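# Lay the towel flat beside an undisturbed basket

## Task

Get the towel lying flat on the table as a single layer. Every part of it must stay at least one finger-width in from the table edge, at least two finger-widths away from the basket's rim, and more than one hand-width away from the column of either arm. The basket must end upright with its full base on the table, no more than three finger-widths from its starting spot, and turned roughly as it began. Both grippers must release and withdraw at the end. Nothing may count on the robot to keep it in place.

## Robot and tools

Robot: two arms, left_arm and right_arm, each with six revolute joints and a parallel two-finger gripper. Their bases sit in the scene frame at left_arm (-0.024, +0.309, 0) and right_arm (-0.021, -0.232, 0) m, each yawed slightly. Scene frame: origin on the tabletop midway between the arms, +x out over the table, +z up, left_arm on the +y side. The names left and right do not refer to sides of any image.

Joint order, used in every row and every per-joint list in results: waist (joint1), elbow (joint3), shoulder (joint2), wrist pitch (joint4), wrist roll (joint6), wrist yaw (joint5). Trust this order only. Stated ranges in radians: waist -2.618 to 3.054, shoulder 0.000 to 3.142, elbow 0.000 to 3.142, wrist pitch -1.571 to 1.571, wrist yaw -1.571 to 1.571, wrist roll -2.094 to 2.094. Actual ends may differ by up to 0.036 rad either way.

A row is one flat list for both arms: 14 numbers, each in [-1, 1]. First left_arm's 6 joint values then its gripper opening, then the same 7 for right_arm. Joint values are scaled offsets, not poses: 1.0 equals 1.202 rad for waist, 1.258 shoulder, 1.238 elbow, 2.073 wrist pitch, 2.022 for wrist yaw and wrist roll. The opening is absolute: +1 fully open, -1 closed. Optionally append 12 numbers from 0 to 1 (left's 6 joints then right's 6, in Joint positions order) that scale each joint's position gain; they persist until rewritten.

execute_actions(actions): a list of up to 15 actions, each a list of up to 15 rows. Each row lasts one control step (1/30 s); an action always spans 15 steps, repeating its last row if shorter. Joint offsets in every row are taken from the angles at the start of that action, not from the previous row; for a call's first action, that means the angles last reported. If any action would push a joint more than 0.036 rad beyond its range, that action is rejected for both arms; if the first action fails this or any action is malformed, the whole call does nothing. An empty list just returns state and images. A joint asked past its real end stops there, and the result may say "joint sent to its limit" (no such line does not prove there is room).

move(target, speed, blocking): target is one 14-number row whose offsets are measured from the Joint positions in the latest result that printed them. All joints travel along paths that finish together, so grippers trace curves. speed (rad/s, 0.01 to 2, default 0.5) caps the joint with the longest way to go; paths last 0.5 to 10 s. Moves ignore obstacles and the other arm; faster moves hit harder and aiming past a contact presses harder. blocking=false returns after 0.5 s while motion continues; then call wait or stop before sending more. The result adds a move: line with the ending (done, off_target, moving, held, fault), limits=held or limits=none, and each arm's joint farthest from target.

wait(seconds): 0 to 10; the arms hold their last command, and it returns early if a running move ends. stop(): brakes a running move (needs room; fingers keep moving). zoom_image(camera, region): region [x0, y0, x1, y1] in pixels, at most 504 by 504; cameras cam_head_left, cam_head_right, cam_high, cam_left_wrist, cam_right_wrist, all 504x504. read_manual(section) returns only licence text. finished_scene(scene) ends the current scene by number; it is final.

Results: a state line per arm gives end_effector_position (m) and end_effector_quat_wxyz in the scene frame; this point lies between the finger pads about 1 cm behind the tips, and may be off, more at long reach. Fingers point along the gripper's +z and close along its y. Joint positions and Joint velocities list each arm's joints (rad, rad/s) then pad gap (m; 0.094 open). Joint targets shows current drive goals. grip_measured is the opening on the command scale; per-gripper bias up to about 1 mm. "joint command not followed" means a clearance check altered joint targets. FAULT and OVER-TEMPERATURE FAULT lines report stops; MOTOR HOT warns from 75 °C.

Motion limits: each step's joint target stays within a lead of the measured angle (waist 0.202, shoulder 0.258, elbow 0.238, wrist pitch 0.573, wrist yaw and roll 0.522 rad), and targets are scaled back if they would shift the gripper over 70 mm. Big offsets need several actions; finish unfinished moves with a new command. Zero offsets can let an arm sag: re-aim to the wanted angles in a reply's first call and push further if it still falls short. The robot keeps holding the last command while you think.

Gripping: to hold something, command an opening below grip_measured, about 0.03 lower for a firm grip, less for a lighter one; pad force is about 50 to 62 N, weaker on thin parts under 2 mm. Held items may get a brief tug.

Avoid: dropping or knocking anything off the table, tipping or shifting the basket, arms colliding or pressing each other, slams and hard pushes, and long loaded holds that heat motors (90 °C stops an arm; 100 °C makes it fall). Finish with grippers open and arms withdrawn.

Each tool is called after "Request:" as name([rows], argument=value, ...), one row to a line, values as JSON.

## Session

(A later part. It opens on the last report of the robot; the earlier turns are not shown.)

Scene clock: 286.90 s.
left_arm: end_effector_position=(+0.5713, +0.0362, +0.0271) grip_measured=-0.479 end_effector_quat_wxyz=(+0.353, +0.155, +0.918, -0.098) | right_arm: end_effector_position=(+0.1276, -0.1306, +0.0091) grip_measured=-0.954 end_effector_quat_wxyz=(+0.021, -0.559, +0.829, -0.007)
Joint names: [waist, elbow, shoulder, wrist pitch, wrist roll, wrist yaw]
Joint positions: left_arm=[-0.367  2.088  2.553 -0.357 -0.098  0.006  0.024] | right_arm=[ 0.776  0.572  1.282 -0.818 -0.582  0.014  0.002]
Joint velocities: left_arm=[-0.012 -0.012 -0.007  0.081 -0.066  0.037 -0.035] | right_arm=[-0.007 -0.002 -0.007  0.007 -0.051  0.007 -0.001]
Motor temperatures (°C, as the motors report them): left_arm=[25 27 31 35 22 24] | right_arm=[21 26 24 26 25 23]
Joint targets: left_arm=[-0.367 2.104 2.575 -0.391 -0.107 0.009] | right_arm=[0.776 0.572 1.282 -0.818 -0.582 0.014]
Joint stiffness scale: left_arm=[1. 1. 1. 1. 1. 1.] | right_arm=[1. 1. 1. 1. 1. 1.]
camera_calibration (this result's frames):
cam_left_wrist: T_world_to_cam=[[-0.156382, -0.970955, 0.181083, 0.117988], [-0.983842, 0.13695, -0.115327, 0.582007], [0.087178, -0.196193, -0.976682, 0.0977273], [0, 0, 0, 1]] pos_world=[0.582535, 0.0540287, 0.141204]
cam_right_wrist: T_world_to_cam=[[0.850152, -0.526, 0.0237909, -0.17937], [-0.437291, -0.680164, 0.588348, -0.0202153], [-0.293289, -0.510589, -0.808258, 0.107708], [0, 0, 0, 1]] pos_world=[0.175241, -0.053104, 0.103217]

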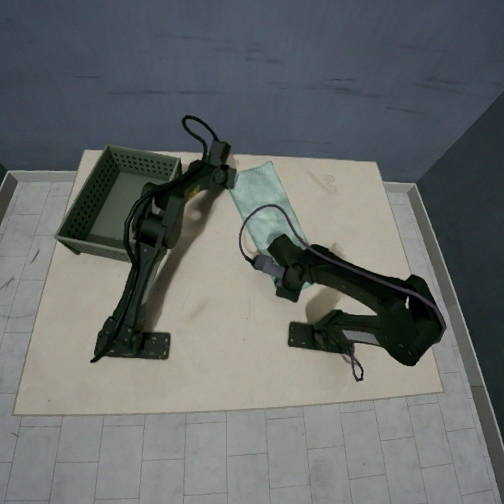

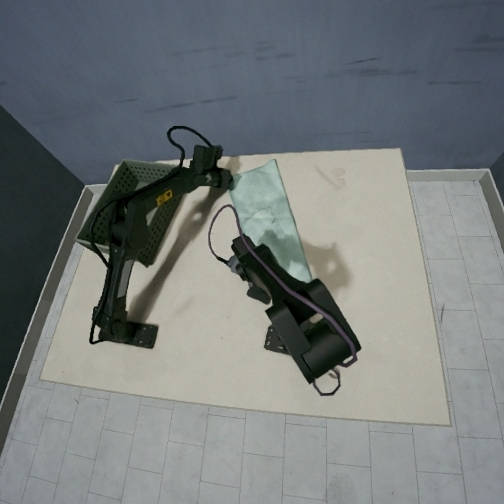

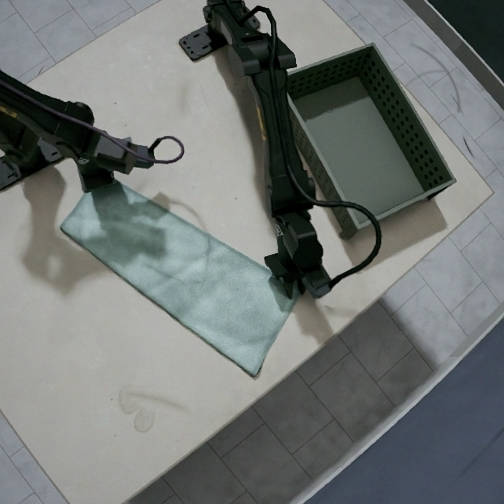

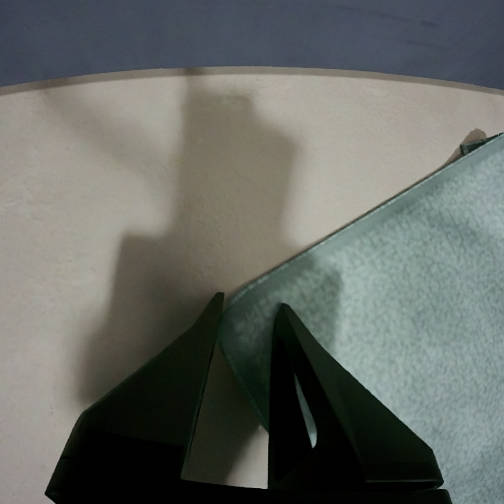

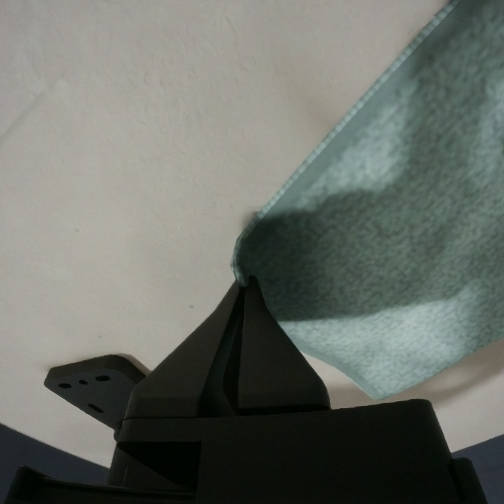

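Request:
execute_actions([
  [[0,0.013,0.018,-0.016,0,0,-0.54,0,0,0,0,0,0,-1],[0,0.013,0.018,-0.016,0,0,-0.58,0,0,0,0,0,0,-1],[0,0.013,0.018,-0.016,0,0,-0.62,0,0,0,0,0,0,-1],[0,0.013,0.018,-0.016,0,0,-0.66,0,0,0,0,0,0,-1],[0,0.013,0.018,-0.016,0,0,-0.7,0,0,0,0,0,0,-1],[0,0.013,0.018,-0.016,0,0,-0.74,0,0,0,0,0,0,-1],[0,0.013,0.018,-0.016,0,0,-0.78,0,0,0,0,0,0,-1],[0,0.013,0.018,-0.016,0,0,-0.82,0,0,0,0,0,0,-1],[0,0.013,0.018,-0.016,0,0,-0.86,0,0,0,0,0,0,-1],[0,0.013,0.018,-0.016,0,0,-0.9,0,0,0,0,0,0,-1],[0,0.013,0.018,-0.016,0,0,-0.94,0,0,0,0,0,0,-1],[0,0.013,0.018,-0.016,0,0,-1,0,0,0,0,0,0,-1]],
])

Request:
zoom_image(camera="cam_left_wrist", region=[160, 240, 360, 440])

Scene clock: 304.57 s.
left_arm: end_effector_position=(+0.5711, +0.0340, +0.0279) grip_measured=-0.957 end_effector_quat_wxyz=(+0.353, +0.156, +0.917, -0.103) | right_arm: end_effector_position=(+0.1276, -0.1306, +0.0091) grip_measured=-0.954 end_effector_quat_wxyz=(+0.021, -0.559, +0.829, -0.007)
Joint names: [waist, elbow, shoulder, wrist pitch, wrist roll, wrist yaw]
Joint positions: left_arm=[-0.368  2.088  2.553 -0.353 -0.1    0.014  0.002] | right_arm=[ 0.776  0.572  1.282 -0.818 -0.582  0.014  0.002]
Joint velocities: left_arm=[ 0.002 -0.007  0.007 -0.11  -0.037 -0.022 -0.001] | right_arm=[-0.002 -0.007  0.012  0.007  0.037 -0.022 -0.   ]
Motor temperatures (°C, as the motors report them): left_arm=[25 27 30 35 22 24] | right_arm=[21 26 24 26 25 23]
Joint targets: left_arm=[-0.367 2.104 2.575 -0.390 -0.098 0.006] | right_arm=[0.776 0.572 1.282 -0.818 -0.582 0.014]
Joint stiffness scale: left_arm=[1. 1. 1. 1. 1. 1.] | right_arm=[1. 1. 1. 1. 1. 1.]
camera_calibration (this result's frames):
cam_left_wrist: T_world_to_cam=[[-0.161686, -0.968481, 0.189479, 0.118415], [-0.983029, 0.141203, -0.117111, 0.581656], [0.0866649, -0.205199, -0.974876, 0.0985692], [0, 0, 0, 1]] pos_world=[0.582388, 0.0527773, 0.141774]
cam_right_wrist: T_world_to_cam=[[0.850152, -0.526, 0.0237909, -0.17937], [-0.437291, -0.680164, 0.588348, -0.0202153], [-0.293289, -0.510589, -0.808258, 0.107708], [0, 0, 0, 1]] pos_world=[0.175241, -0.053104, 0.103217]

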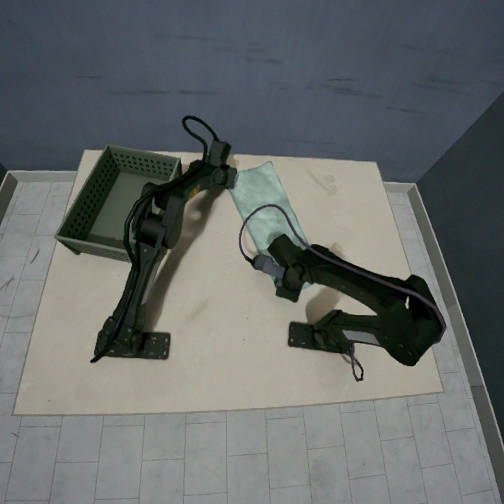

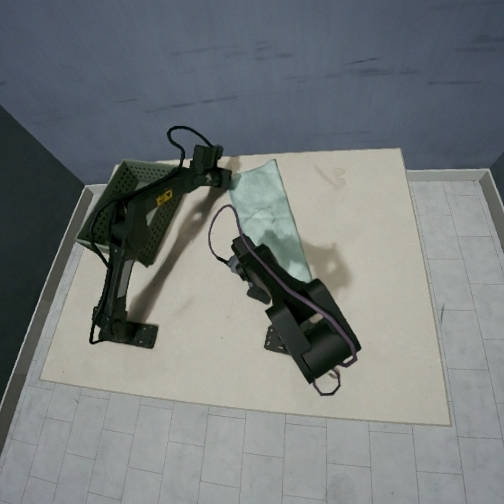

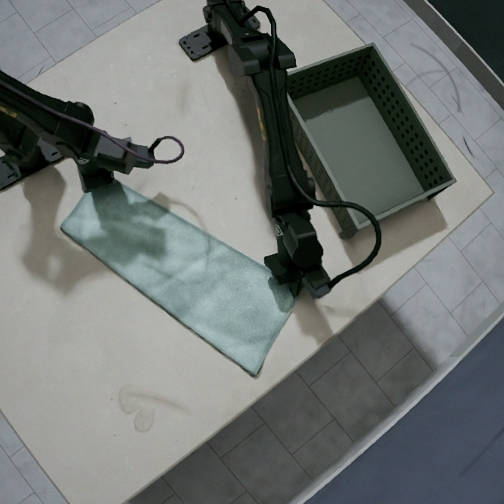

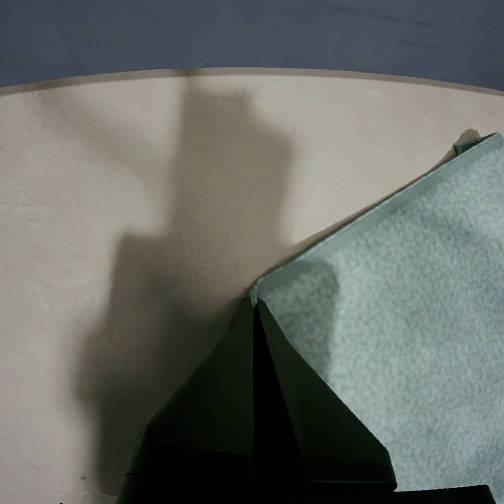

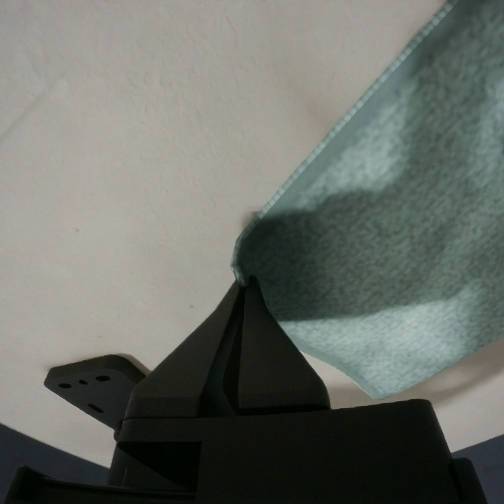

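Region (160, 240, 360, 440) of cam_left_wrist's 504x504 image, scaled by 2.520, with more detail than that image has.

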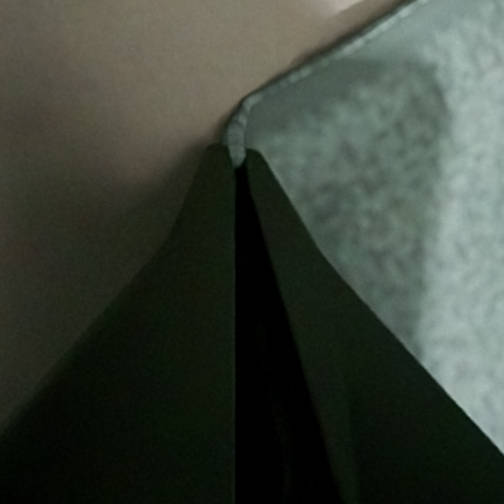

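Request:
move(target=[0.007,0.0925,-0.394,-0.112,-0.198,-0.007,-1, -0.658,0.799,-0.105,-0.291,-0.503,-0.007,-1], speed=0.4)

Scene clock: 385.47 s.
left_arm: end_effector_position=(+0.5269, +0.0544, +0.3125) grip_measured=-0.957 end_effector_quat_wxyz=(+0.456, -0.023, +0.858, -0.234) | right_arm: end_effector_position=(+0.2244, -0.2751, +0.2901) grip_measured=-0.954 end_effector_quat_wxyz=(-0.162, +0.629, -0.733, +0.204)
Joint names: [waist, elbow, shoulder, wrist pitch, wrist roll, wrist yaw]
Joint positions: left_arm=[-0.368  2.171  2.082 -0.582 -0.493  0.014  0.002] | right_arm=[-0.001  1.533  1.17  -1.407 -1.594  0.008  0.002]
Joint velocities: left_arm=[ 0.012 -0.002 -0.002 -0.037  0.037 -0.051 -0.001] | right_arm=[-0.012  0.007  0.022 -0.007 -0.007  0.081  0.   ]
Motor temperatures (°C, as the motors report them): left_arm=[25 27 31 34 22 24] | right_arm=[21 26 24 26 25 23]
Joint targets: left_arm=[-0.360 2.203 2.057 -0.585 -0.500 0.000] | right_arm=[-0.014 1.561 1.150 -1.421 -1.599 -0.000]
Joint stiffness scale: left_arm=[1. 1. 1. 1. 1. 1.] | right_arm=[1. 1. 1. 1. 1. 1.]
move: off_target (left_arm, right_arm); limits=none; left_arm: farthest joint: the elbow, 0.032 radians from its target (0.114 radians at the start); right_arm: farthest joint: the elbow, 0.028 radians from its target (0.990 radians at the start)
camera_calibration (this result's frames):
cam_left_wrist: T_world_to_cam=[[0.000528197, -0.829576, 0.558393, -0.131274], [-0.948823, -0.176761, -0.261707, 0.613071], [0.315807, -0.529678, -0.787215, 0.222333], [0, 0, 0, 1]] pos_world=[0.511551, 0.11723, 0.408771]
cam_right_wrist: T_world_to_cam=[[0.819415, -0.291148, 0.493753, -0.409157], [-0.536248, -0.693656, 0.480915, -0.191846], [0.202477, -0.658843, -0.72452, 0.113033], [0, 0, 0, 1]] pos_world=[0.209506, -0.17773, 0.376178]

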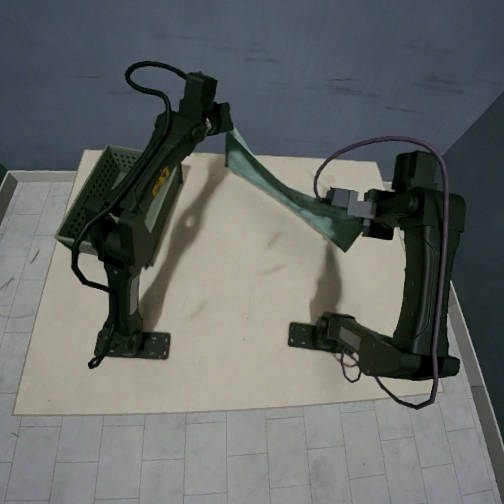

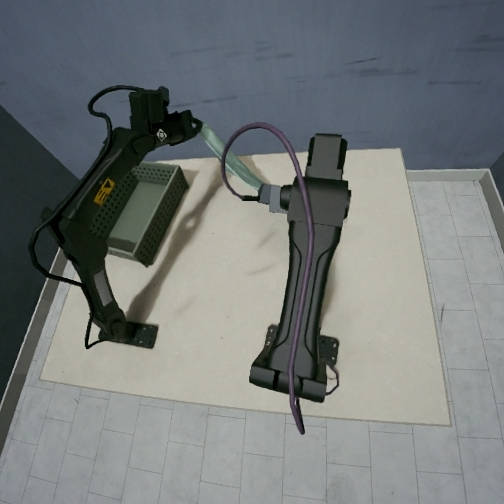

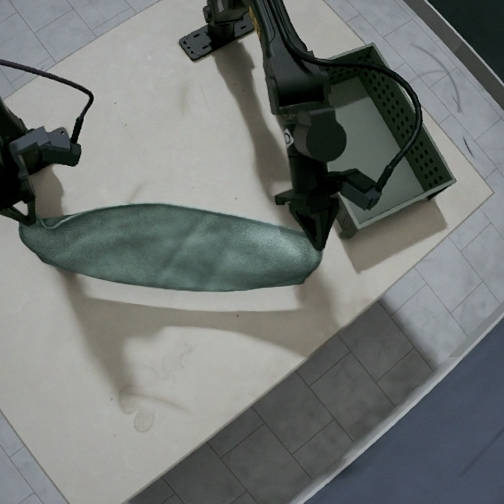

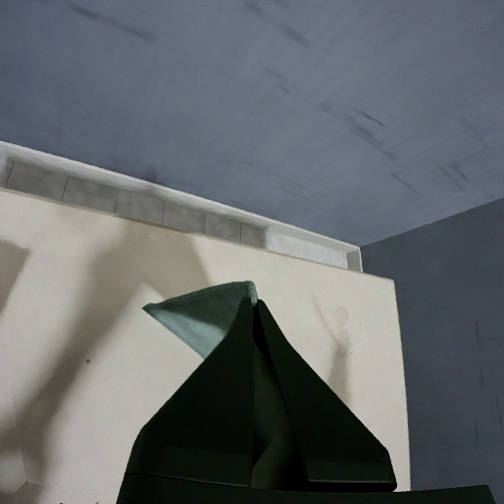

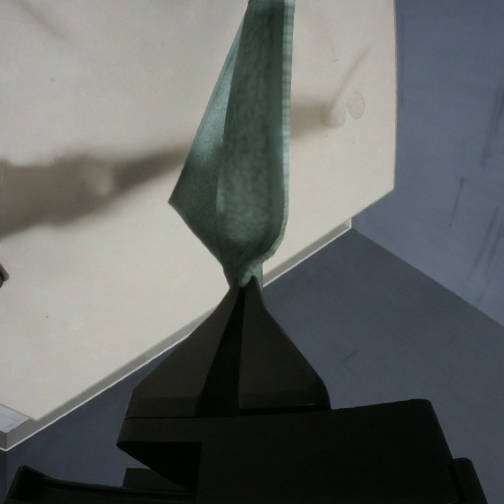

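Request:
move(target=[-0.039,0.04,-0.0755,-0.146,-0.35,-0.007,-1, -0.148,0.511,0.62,0.213,-0.2,-0.004,-1], speed=0.4)

Scene clock: 402.37 s.
left_arm: end_effector_position=(+0.4701, +0.0546, +0.2954) grip_measured=-0.957 end_effector_quat_wxyz=(+0.277, -0.318, +0.850, -0.316) | right_arm: end_effector_position=(+0.4703, -0.4016, +0.2813) grip_measured=-0.954 end_effector_quat_wxyz=(-0.145, +0.687, -0.628, +0.335)
Joint names: [waist, elbow, shoulder, wrist pitch, wrist roll, wrist yaw]
Joint positions: left_arm=[-0.411  2.185  2.019 -0.87  -1.195  0.014  0.002] | right_arm=[-0.163  2.128  1.959 -0.993 -1.994 -0.002  0.002]
Joint velocities: left_arm=[-0.012 -0.007 -0.017 -0.037 -0.066  0.051  0.   ] | right_arm=[ 0.007  0.002  0.012 -0.022  0.051 -0.037  0.   ]
Motor temperatures (°C, as the motors report them): left_arm=[25 28 31 36 22 24] | right_arm=[21 26 24 27 25 23]
Joint targets: left_arm=[-0.415 2.220 1.987 -0.885 -1.201 0.000] | right_arm=[-0.179 2.166 1.950 -0.966 -1.998 -0.000]
Joint stiffness scale: left_arm=[1. 1. 1. 1. 1. 1.] | right_arm=[1. 1. 1. 1. 1. 1.]
move: off_target (left_arm, right_arm); limits=none; left_arm: farthest joint: the elbow, 0.035 radians from its target (0.050 radians at the start); right_arm: farthest joint: the elbow, 0.037 radians from its target (0.632 radians at the start)
camera_calibration (this result's frames):
cam_left_wrist: T_world_to_cam=[[0.533069, -0.443264, 0.720662, -0.440891], [-0.815463, -0.496211, 0.297984, 0.344177], [0.225515, -0.74652, -0.62598, 0.233594], [0, 0, 0, 1]] pos_world=[0.46301, 0.149736, 0.361399]
cam_right_wrist: T_world_to_cam=[[0.75629, 0.00265089, 0.654231, -0.540571], [-0.505546, -0.632366, 0.586972, -0.163124], [0.41527, -0.774665, -0.476912, -0.242664], [0, 0, 0, 1]] pos_world=[0.427133, -0.289704, 0.333678]

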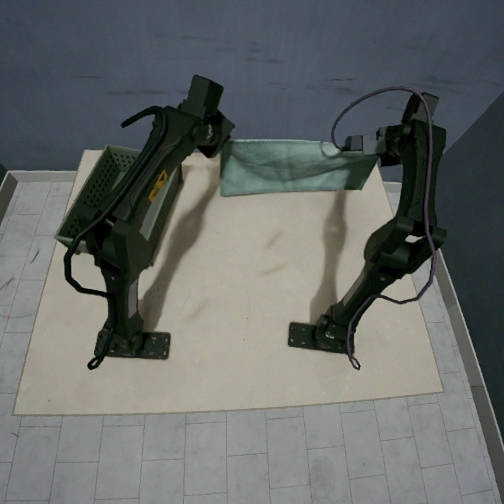

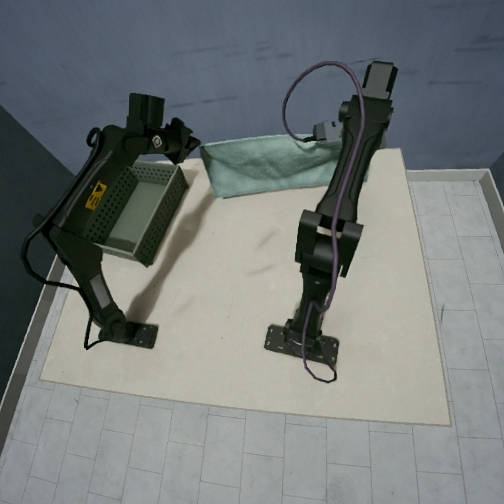

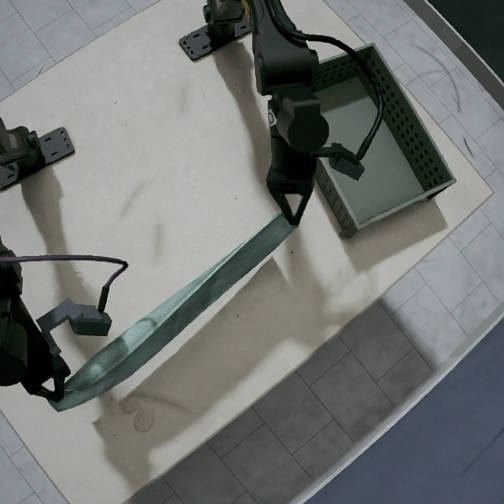

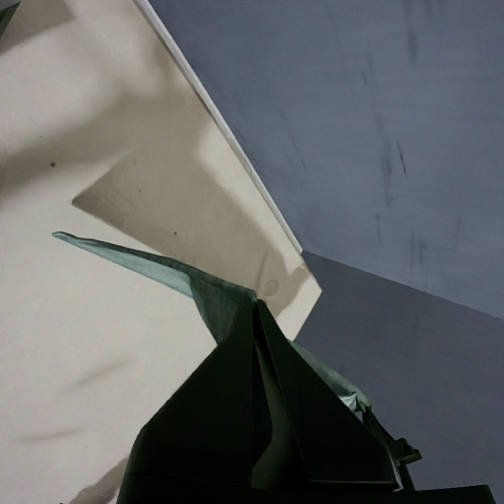

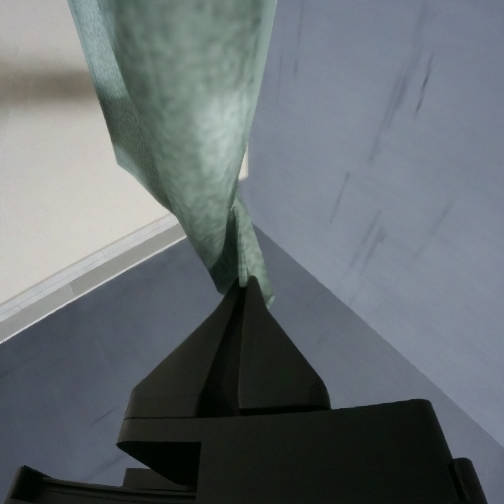

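Request:
move(target=[-0.089,-0.287,-0.142,-0.0975,-0.10,-0.005,-1, -0.093,-0.3655,-0.178,-0.04,-0.028,0,-1], speed=0.35)

Scene clock: 441.37 s.
left_arm: end_effector_position=(+0.3633, +0.0557, +0.2033) grip_measured=-0.957 end_effector_quat_wxyz=(+0.128, -0.382, +0.891, -0.207) | right_arm: end_effector_position=(+0.3613, -0.4062, +0.1891) grip_measured=-0.954 end_effector_quat_wxyz=(-0.069, +0.707, -0.677, +0.194)
Joint names: [waist, elbow, shoulder, wrist pitch, wrist roll, wrist yaw]
Joint positions: left_arm=[-0.513  1.839  1.873 -1.045 -1.39   0.018  0.002] | right_arm=[-0.26   1.682  1.767 -1.072 -2.045 -0.003  0.002]
Joint velocities: left_arm=[-0.022 -0.002  0.017 -0.007  0.007 -0.007  0.001] | right_arm=[ 0.002 -0.002  0.002 -0.007 -0.081 -0.007 -0.   ]
Motor temperatures (°C, as the motors report them): left_arm=[25 28 31 36 22 24] | right_arm=[22 27 27 31 25 23]
Joint targets: left_arm=[-0.517 1.830 1.840 -1.072 -1.397 0.004] | right_arm=[-0.276 1.676 1.735 -1.076 -2.051 -0.002]
Joint stiffness scale: left_arm=[1. 1. 1. 1. 1. 1.] | right_arm=[1. 1. 1. 1. 1. 1.]
move: off_target (left_arm, right_arm); limits=none; left_arm: farthest joint: the shoulder, 0.033 radians from its target (0.179 radians at the start); right_arm: farthest joint: the shoulder, 0.032 radians from its target (0.224 radians at the start)
camera_calibration (this result's frames):
cam_left_wrist: T_world_to_cam=[[0.781852, -0.456328, 0.42482, -0.34664], [-0.623443, -0.566566, 0.538815, 0.170248], [-0.00518805, -0.686125, -0.727465, 0.301879], [0, 0, 0, 1]] pos_world=[0.378727, 0.145402, 0.275134]
cam_right_wrist: T_world_to_cam=[[0.920458, -0.0940906, 0.379347, -0.444453], [-0.339606, -0.672957, 0.657113, -0.25675], [0.193456, -0.733673, -0.651382, -0.115205], [0, 0, 0, 1]] pos_world=[0.344194, -0.299124, 0.262273]

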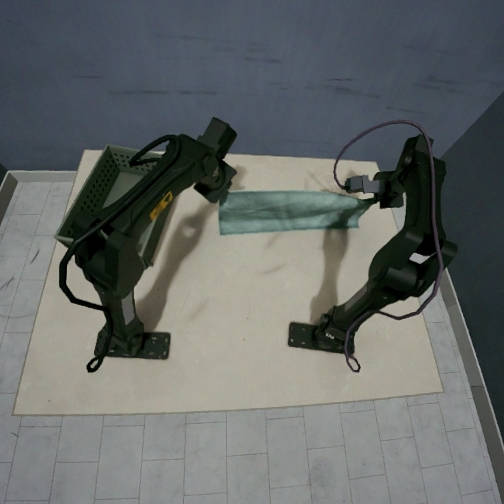

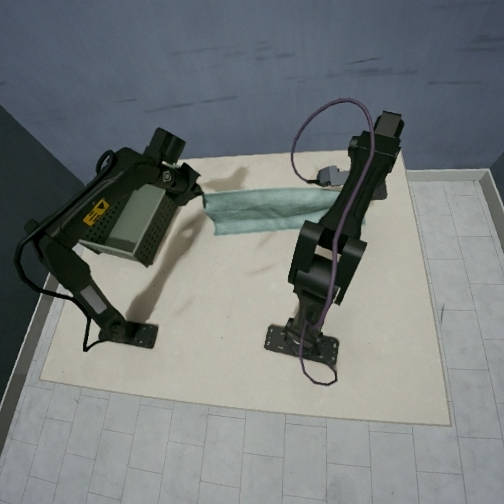

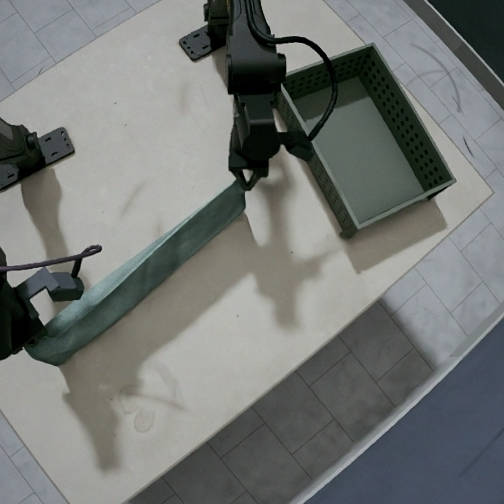

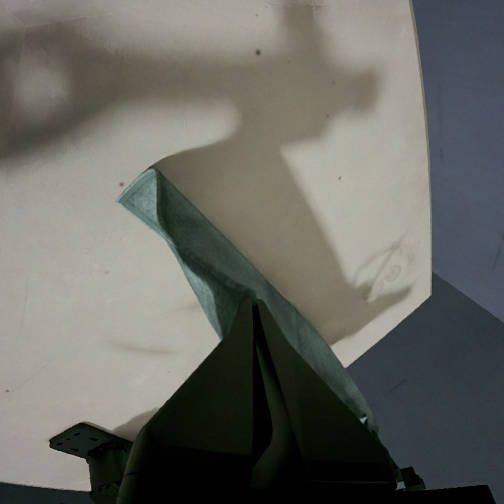

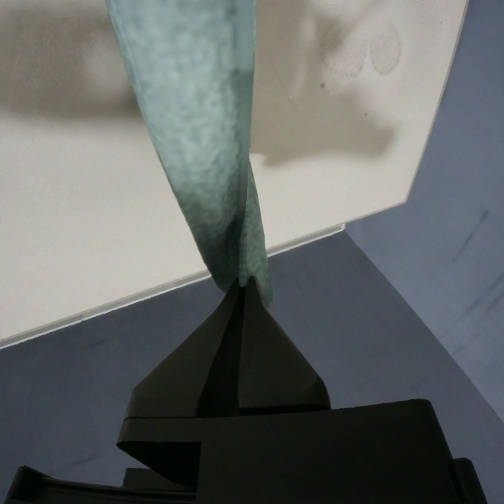

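Request:
move(target=[-0.136,-0.1085,-0.1515,-0.131,-0.252,-0.015,-1, -0.1315,-0.123,-0.174,-0.119,0.07,0,-1], speed=0.35)

Scene clock: 497.40 s.
left_arm: end_effector_position=(+0.2531, +0.0603, +0.2037) grip_measured=-0.957 end_effector_quat_wxyz=(+0.034, -0.542, +0.828, -0.141) | right_arm: end_effector_position=(+0.2508, -0.4065, +0.1913) grip_measured=-0.954 end_effector_quat_wxyz=(-0.038, +0.616, -0.780, +0.105)
Joint names: [waist, elbow, shoulder, wrist pitch, wrist roll, wrist yaw]
Joint positions: left_arm=[-0.669  1.716  1.709 -1.286 -1.892  0.007  0.002] | right_arm=[-0.404  1.539  1.576 -1.31  -1.913 -0.004  0.002]
Joint velocities: left_arm=[-0.002  0.002  0.012 -0.022 -0.051  0.022 -0.   ] | right_arm=[-0.007  0.002 -0.002 -0.037  0.051  0.007 -0.001]
Motor temperatures (°C, as the motors report them): left_arm=[25 27 31 33 22 24] | right_arm=[22 26 27 29 25 23]
Joint targets: left_arm=[-0.676 1.705 1.683 -1.316 -1.900 -0.013] | right_arm=[-0.418 1.530 1.548 -1.319 -1.903 -0.003]
Joint stiffness scale: left_arm=[1. 1. 1. 1. 1. 1.] | right_arm=[1. 1. 1. 1. 1. 1.]
move: off_target (left_arm, right_arm); limits=none; left_arm: farthest joint: the wrist pitch, 0.031 radians from its target (0.271 radians at the start); right_arm: farthest joint: the shoulder, 0.027 radians from its target (0.219 radians at the start)
camera_calibration (this result's frames):
cam_left_wrist: T_world_to_cam=[[0.966037, -0.172443, 0.192446, -0.274973], [-0.257822, -0.693143, 0.673113, -0.00832437], [0.0173189, -0.699869, -0.714061, 0.29717], [0, 0, 0, 1]] pos_world=[0.258341, 0.154793, 0.270719]
cam_right_wrist: T_world_to_cam=[[0.900225, -0.379145, 0.21411, -0.422855], [-0.424198, -0.65272, 0.627705, -0.260826], [-0.0982374, -0.655901, -0.748427, 0.0308217], [0, 0, 0, 1]] pos_world=[0.273051, -0.310354, 0.277327]

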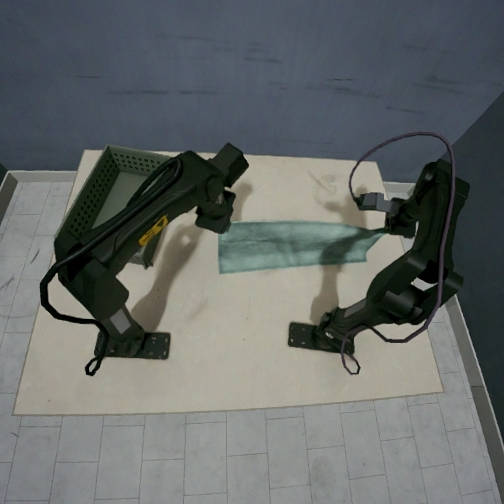

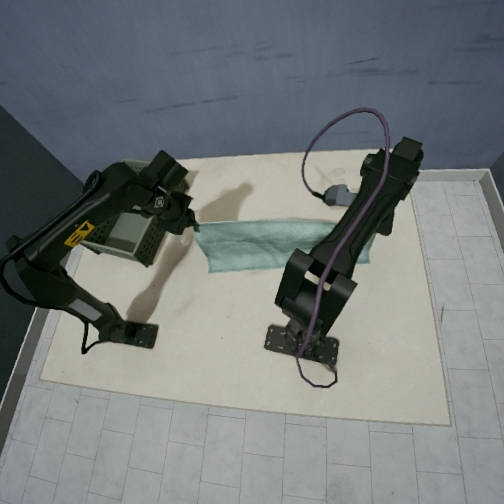

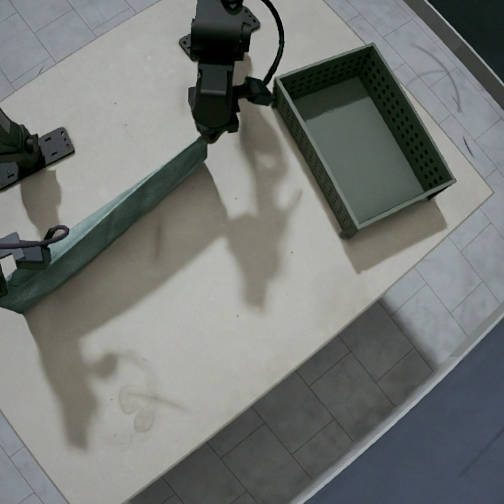

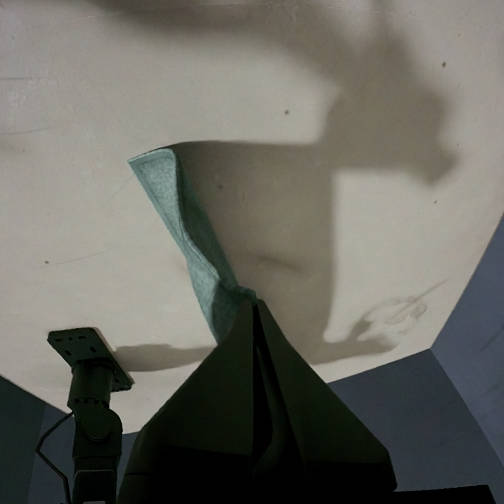

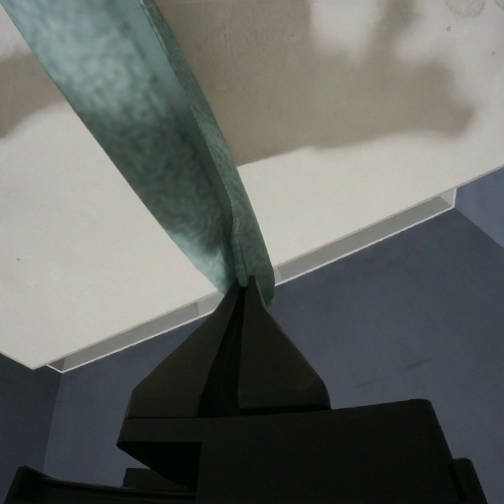

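Request:
move(target=[0.208,0.375,0.5656,0.113,-0.053,0,-1, 0.1855,0.444,0.6405,0.102,0.303,0,-1], speed=0.3)

Scene clock: 529.00 s.
left_arm: end_effector_position=(+0.4400, +0.0609, +0.0353) grip_measured=-0.957 end_effector_quat_wxyz=(-0.031, +0.677, -0.728, +0.104) | right_arm: end_effector_position=(+0.4404, -0.4048, +0.0283) grip_measured=-0.954 end_effector_quat_wxyz=(+0.041, -0.456, +0.888, -0.043)
Joint names: [waist, elbow, shoulder, wrist pitch, wrist roll, wrist yaw]
Joint positions: left_arm=[-0.428  2.144  2.433 -1.063 -1.99   0.01   0.002] | right_arm=[-0.19   2.054  2.389 -1.117 -1.311 -0.004  0.002]
Joint velocities: left_arm=[-0.002 -0.007 -0.012 -0.007 -0.037  0.022  0.   ] | right_arm=[0.002 0.012 0.002 0.022 0.022 0.022 0.001]
Motor temperatures (°C, as the motors report them): left_arm=[25 27 30 32 22 24] | right_arm=[22 26 27 28 25 23]
Joint targets: left_arm=[-0.419 2.180 2.421 -1.052 -1.999 0.007] | right_arm=[-0.181 2.089 2.381 -1.099 -1.301 -0.004]
Joint stiffness scale: left_arm=[1. 1. 1. 1. 1. 1.] | right_arm=[1. 1. 1. 1. 1. 1.]
move: off_target (left_arm, right_arm); limits=none; left_arm: farthest joint: the elbow, 0.036 radians from its target (0.464 radians at the start); right_arm: farthest joint: the elbow, 0.035 radians from its target (0.550 radians at the start)
camera_calibration (this result's frames):
cam_left_wrist: T_world_to_cam=[[0.981055, 0.154721, 0.116586, -0.446815], [0.0381113, -0.744178, 0.666894, 0.0267391], [0.189944, -0.649816, -0.735976, 0.095912], [0, 0, 0, 1]] pos_world=[0.419113, 0.151356, 0.104849]
cam_right_wrist: T_world_to_cam=[[0.697874, -0.709162, 0.100302, -0.599205], [-0.6247, -0.534202, 0.569543, 0.0609452], [-0.350316, -0.460128, -0.815819, 0.120729], [0, 0, 0, 1]] pos_world=[0.498536, -0.336826, 0.123883]

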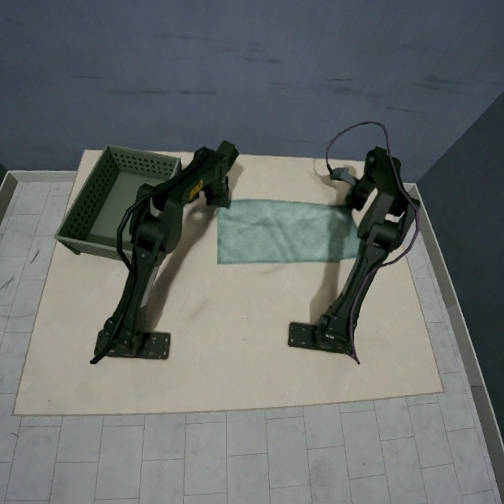

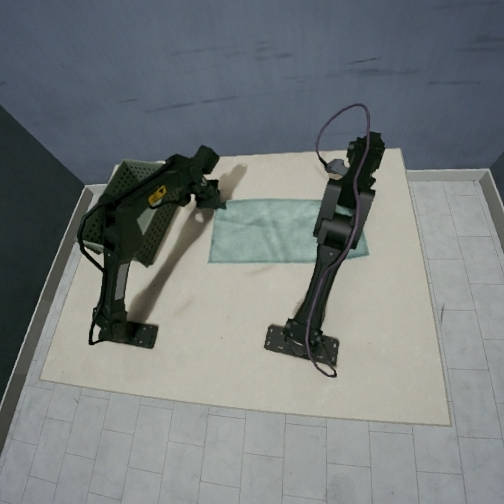

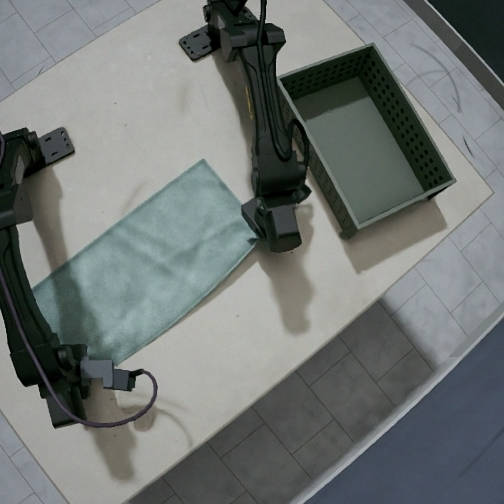

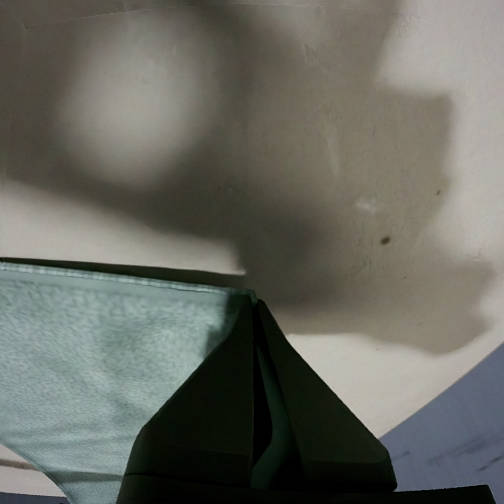

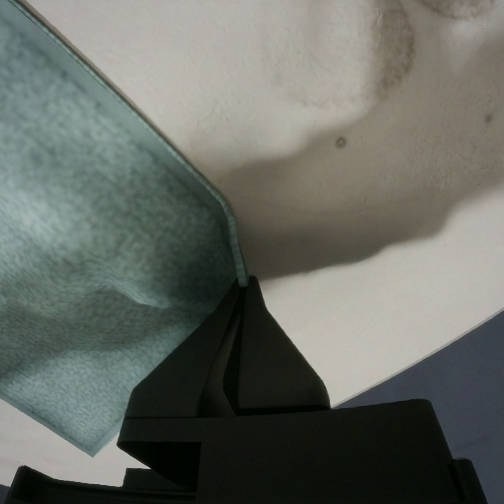

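Request:
execute_actions([
  [[0,0.028,-0.01,0,0,0,-0.9,0,0.028,-0.007,0,0,0,-0.9],[0,0.028,-0.01,0,0,0,-0.8,0,0.028,-0.007,0,0,0,-0.8],[0,0.028,-0.01,0,0,0,-0.7,0,0.028,-0.007,0,0,0,-0.7],[0,0.028,-0.01,0,0,0,-0.6,0,0.028,-0.007,0,0,0,-0.6],[0,0.028,-0.01,0,0,0,-0.5,0,0.028,-0.007,0,0,0,-0.5],[0,0.028,-0.01,0,0,0,-0.4,0,0.028,-0.007,0,0,0,-0.4],[0,0.028,-0.01,0,0,0,-0.3,0,0.028,-0.007,0,0,0,-0.3],[0,0.028,-0.01,0,0,0,-0.2,0,0.028,-0.007,0,0,0,-0.2],[0,0.028,-0.01,0,0,0,-0.1,0,0.028,-0.007,0,0,0,-0.1],[0,0.028,-0.01,0,0,0,0,0,0.028,-0.007,0,0,0,0],[0,0.028,-0.01,0,0,0,0.1,0,0.028,-0.007,0,0,0,0.1],[0,0.028,-0.01,0,0,0,0.2,0,0.028,-0.007,0,0,0,0.2]],
])

Scene clock: 541.30 s.
left_arm: end_effector_position=(+0.4400, +0.0609, +0.0353) grip_measured=+0.196 end_effector_quat_wxyz=(-0.031, +0.677, -0.728, +0.104) | right_arm: end_effector_position=(+0.4403, -0.4050, +0.0283) grip_measured=+0.197 end_effector_quat_wxyz=(+0.041, -0.456, +0.888, -0.043)
Joint names: [waist, elbow, shoulder, wrist pitch, wrist roll, wrist yaw]
Joint positions: left_arm=[-0.428  2.144  2.433 -1.063 -1.99   0.01   0.056] | right_arm=[-0.19   2.054  2.389 -1.117 -1.311 -0.002  0.056]
Joint velocities: left_arm=[ 0.002  0.012 -0.007  0.022 -0.022  0.007  0.001] | right_arm=[ 0.002 -0.002  0.002 -0.081 -0.022 -0.037  0.002]
Motor temperatures (°C, as the motors report them): left_arm=[25 27 32 32 22 24] | right_arm=[22 27 28 28 25 23]
Joint targets: left_arm=[-0.428 2.179 2.421 -1.063 -1.990 0.009] | right_arm=[-0.190 2.089 2.380 -1.117 -1.311 -0.004]
Joint stiffness scale: left_arm=[1. 1. 1. 1. 1. 1.] | right_arm=[1. 1. 1. 1. 1. 1.]
camera_calibration (this result's frames):
cam_left_wrist: T_world_to_cam=[[0.981055, 0.154721, 0.116586, -0.446815], [0.0381113, -0.744178, 0.666894, 0.0267391], [0.189944, -0.649816, -0.735976, 0.095912], [0, 0, 0, 1]] pos_world=[0.419113, 0.151356, 0.104849]
cam_right_wrist: T_world_to_cam=[[0.69753, -0.709414, 0.100913, -0.599286], [-0.624701, -0.533069, 0.570602, 0.0611789], [-0.350999, -0.461053, -0.815003, 0.12048], [0, 0, 0, 1]] pos_world=[0.498527, -0.336982, 0.123759]

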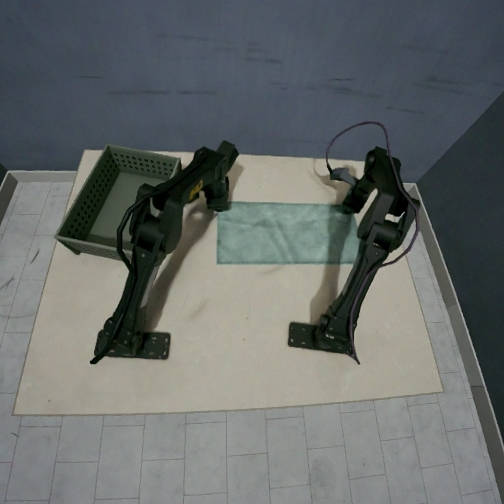

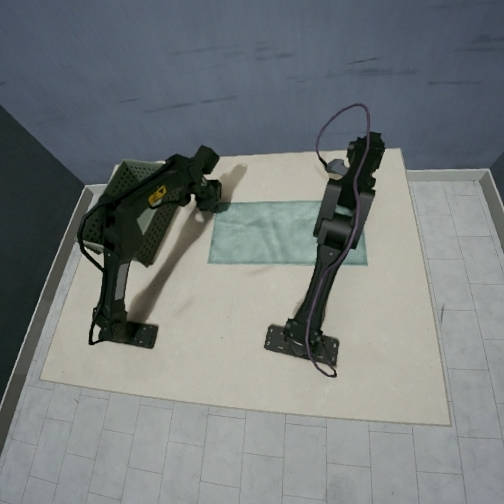

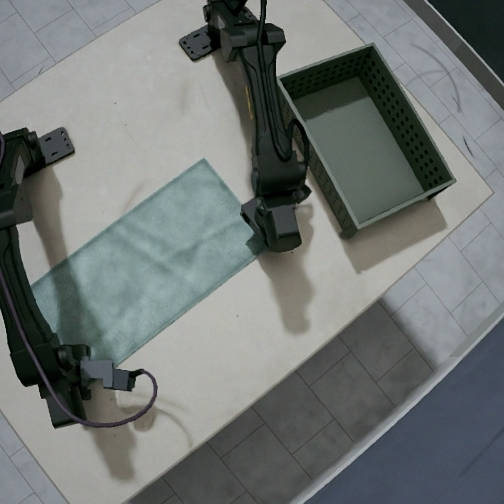

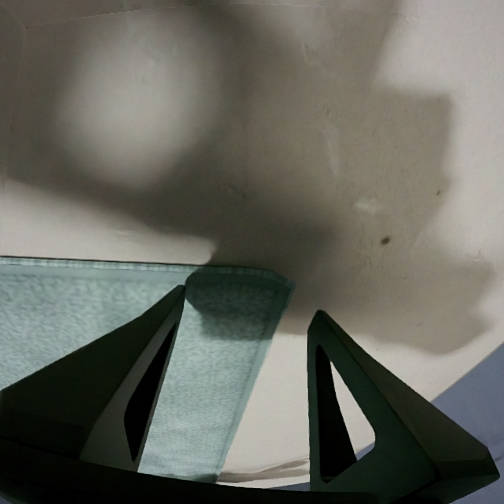

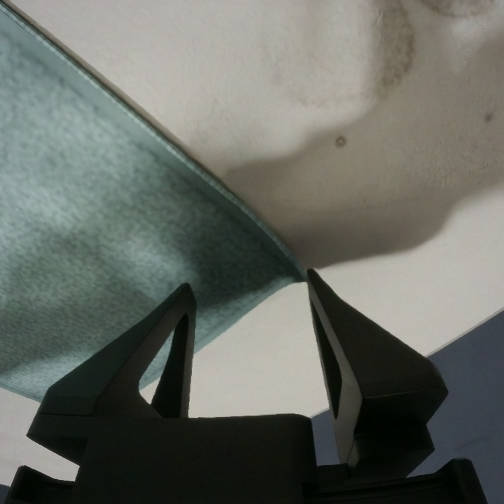

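Request:
move(target=[0,-0.74,-0.94,0,0.5,0,1, -0.55,-0.68,-0.91,0,0.3,0,1], speed=0.7)

Scene clock: 553.80 s.
left_arm: end_effector_position=(+0.2426, +0.1663, +0.2042) grip_measured=+1.000 end_effector_quat_wxyz=(+0.173, -0.240, +0.941, -0.165) | right_arm: end_effector_position=(+0.1306, -0.4738, +0.1923) grip_measured=+1.000 end_effector_quat_wxyz=(+0.131, +0.145, +0.968, -0.155)
Joint names: [waist, elbow, shoulder, wrist pitch, wrist roll, wrist yaw]
Joint positions: left_arm=[-0.428  1.241  1.266 -1.064 -0.992  0.01   0.094] | right_arm=[-0.841  1.223  1.264 -1.123 -0.716  0.002  0.094]
Joint velocities: left_arm=[ 0.012  0.002  0.017  0.051 -0.007  0.051  0.   ] | right_arm=[ 0.002 -0.002  0.012  0.007 -0.037 -0.037  0.   ]
Motor temperatures (°C, as the motors report them): left_arm=[25 28 32 32 22 24] | right_arm=[21 27 29 28 25 23]
Joint targets: left_arm=[-0.428 1.228 1.251 -1.063 -0.979 0.010] | right_arm=[-0.851 1.212 1.244 -1.117 -0.704 -0.002]
Joint stiffness scale: left_arm=[1. 1. 1. 1. 1. 1.] | right_arm=[1. 1. 1. 1. 1. 1.]
move: done; limits=none; left_arm: farthest joint: the shoulder, 0.015 radians from its target (1.183 radians at the start); right_arm: farthest joint: the shoulder, 0.019 radians from its target (1.145 radians at the start)
camera_calibration (this result's frames):
cam_left_wrist: T_world_to_cam=[[0.58795, -0.707926, 0.391351, -0.10645], [-0.803458, -0.455085, 0.383866, 0.213954], [-0.0936504, -0.540128, -0.836356, 0.397238], [0, 0, 0, 1]] pos_world=[0.271692, 0.236568, 0.291762]
cam_right_wrist: T_world_to_cam=[[-0.471554, -0.858346, 0.202184, -0.385939], [-0.804921, 0.512608, 0.298889, 0.308706], [-0.360192, -0.0218, -0.932624, 0.345581], [0, 0, 0, 1]] pos_world=[0.190969, -0.481981, 0.308059]

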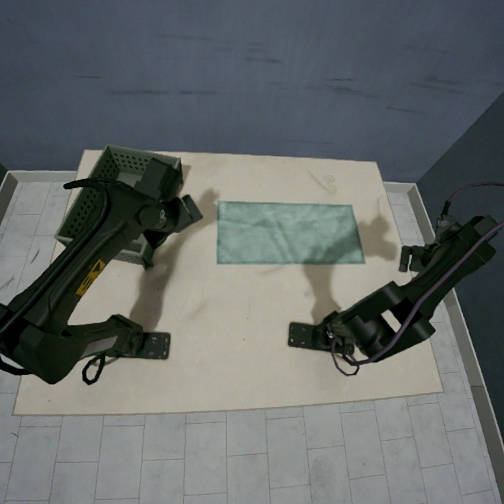

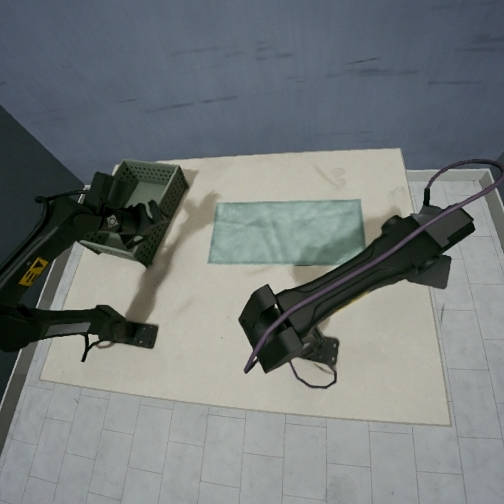

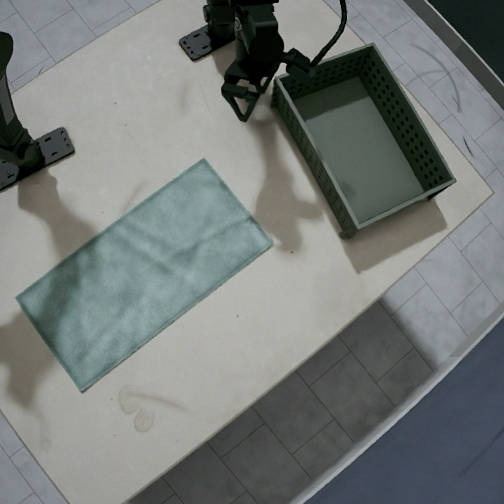

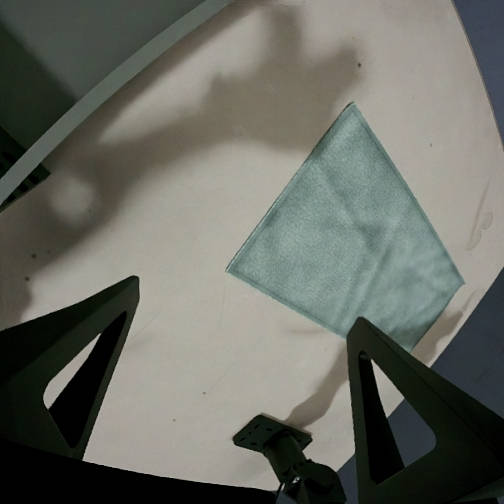

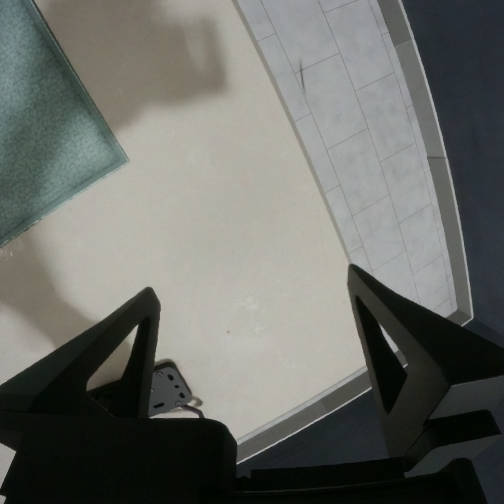

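The towel lies flat with all four hems visible, and both arms are clear.

Request:
finished_scene(scene=1)

The scene is finished: the task was done.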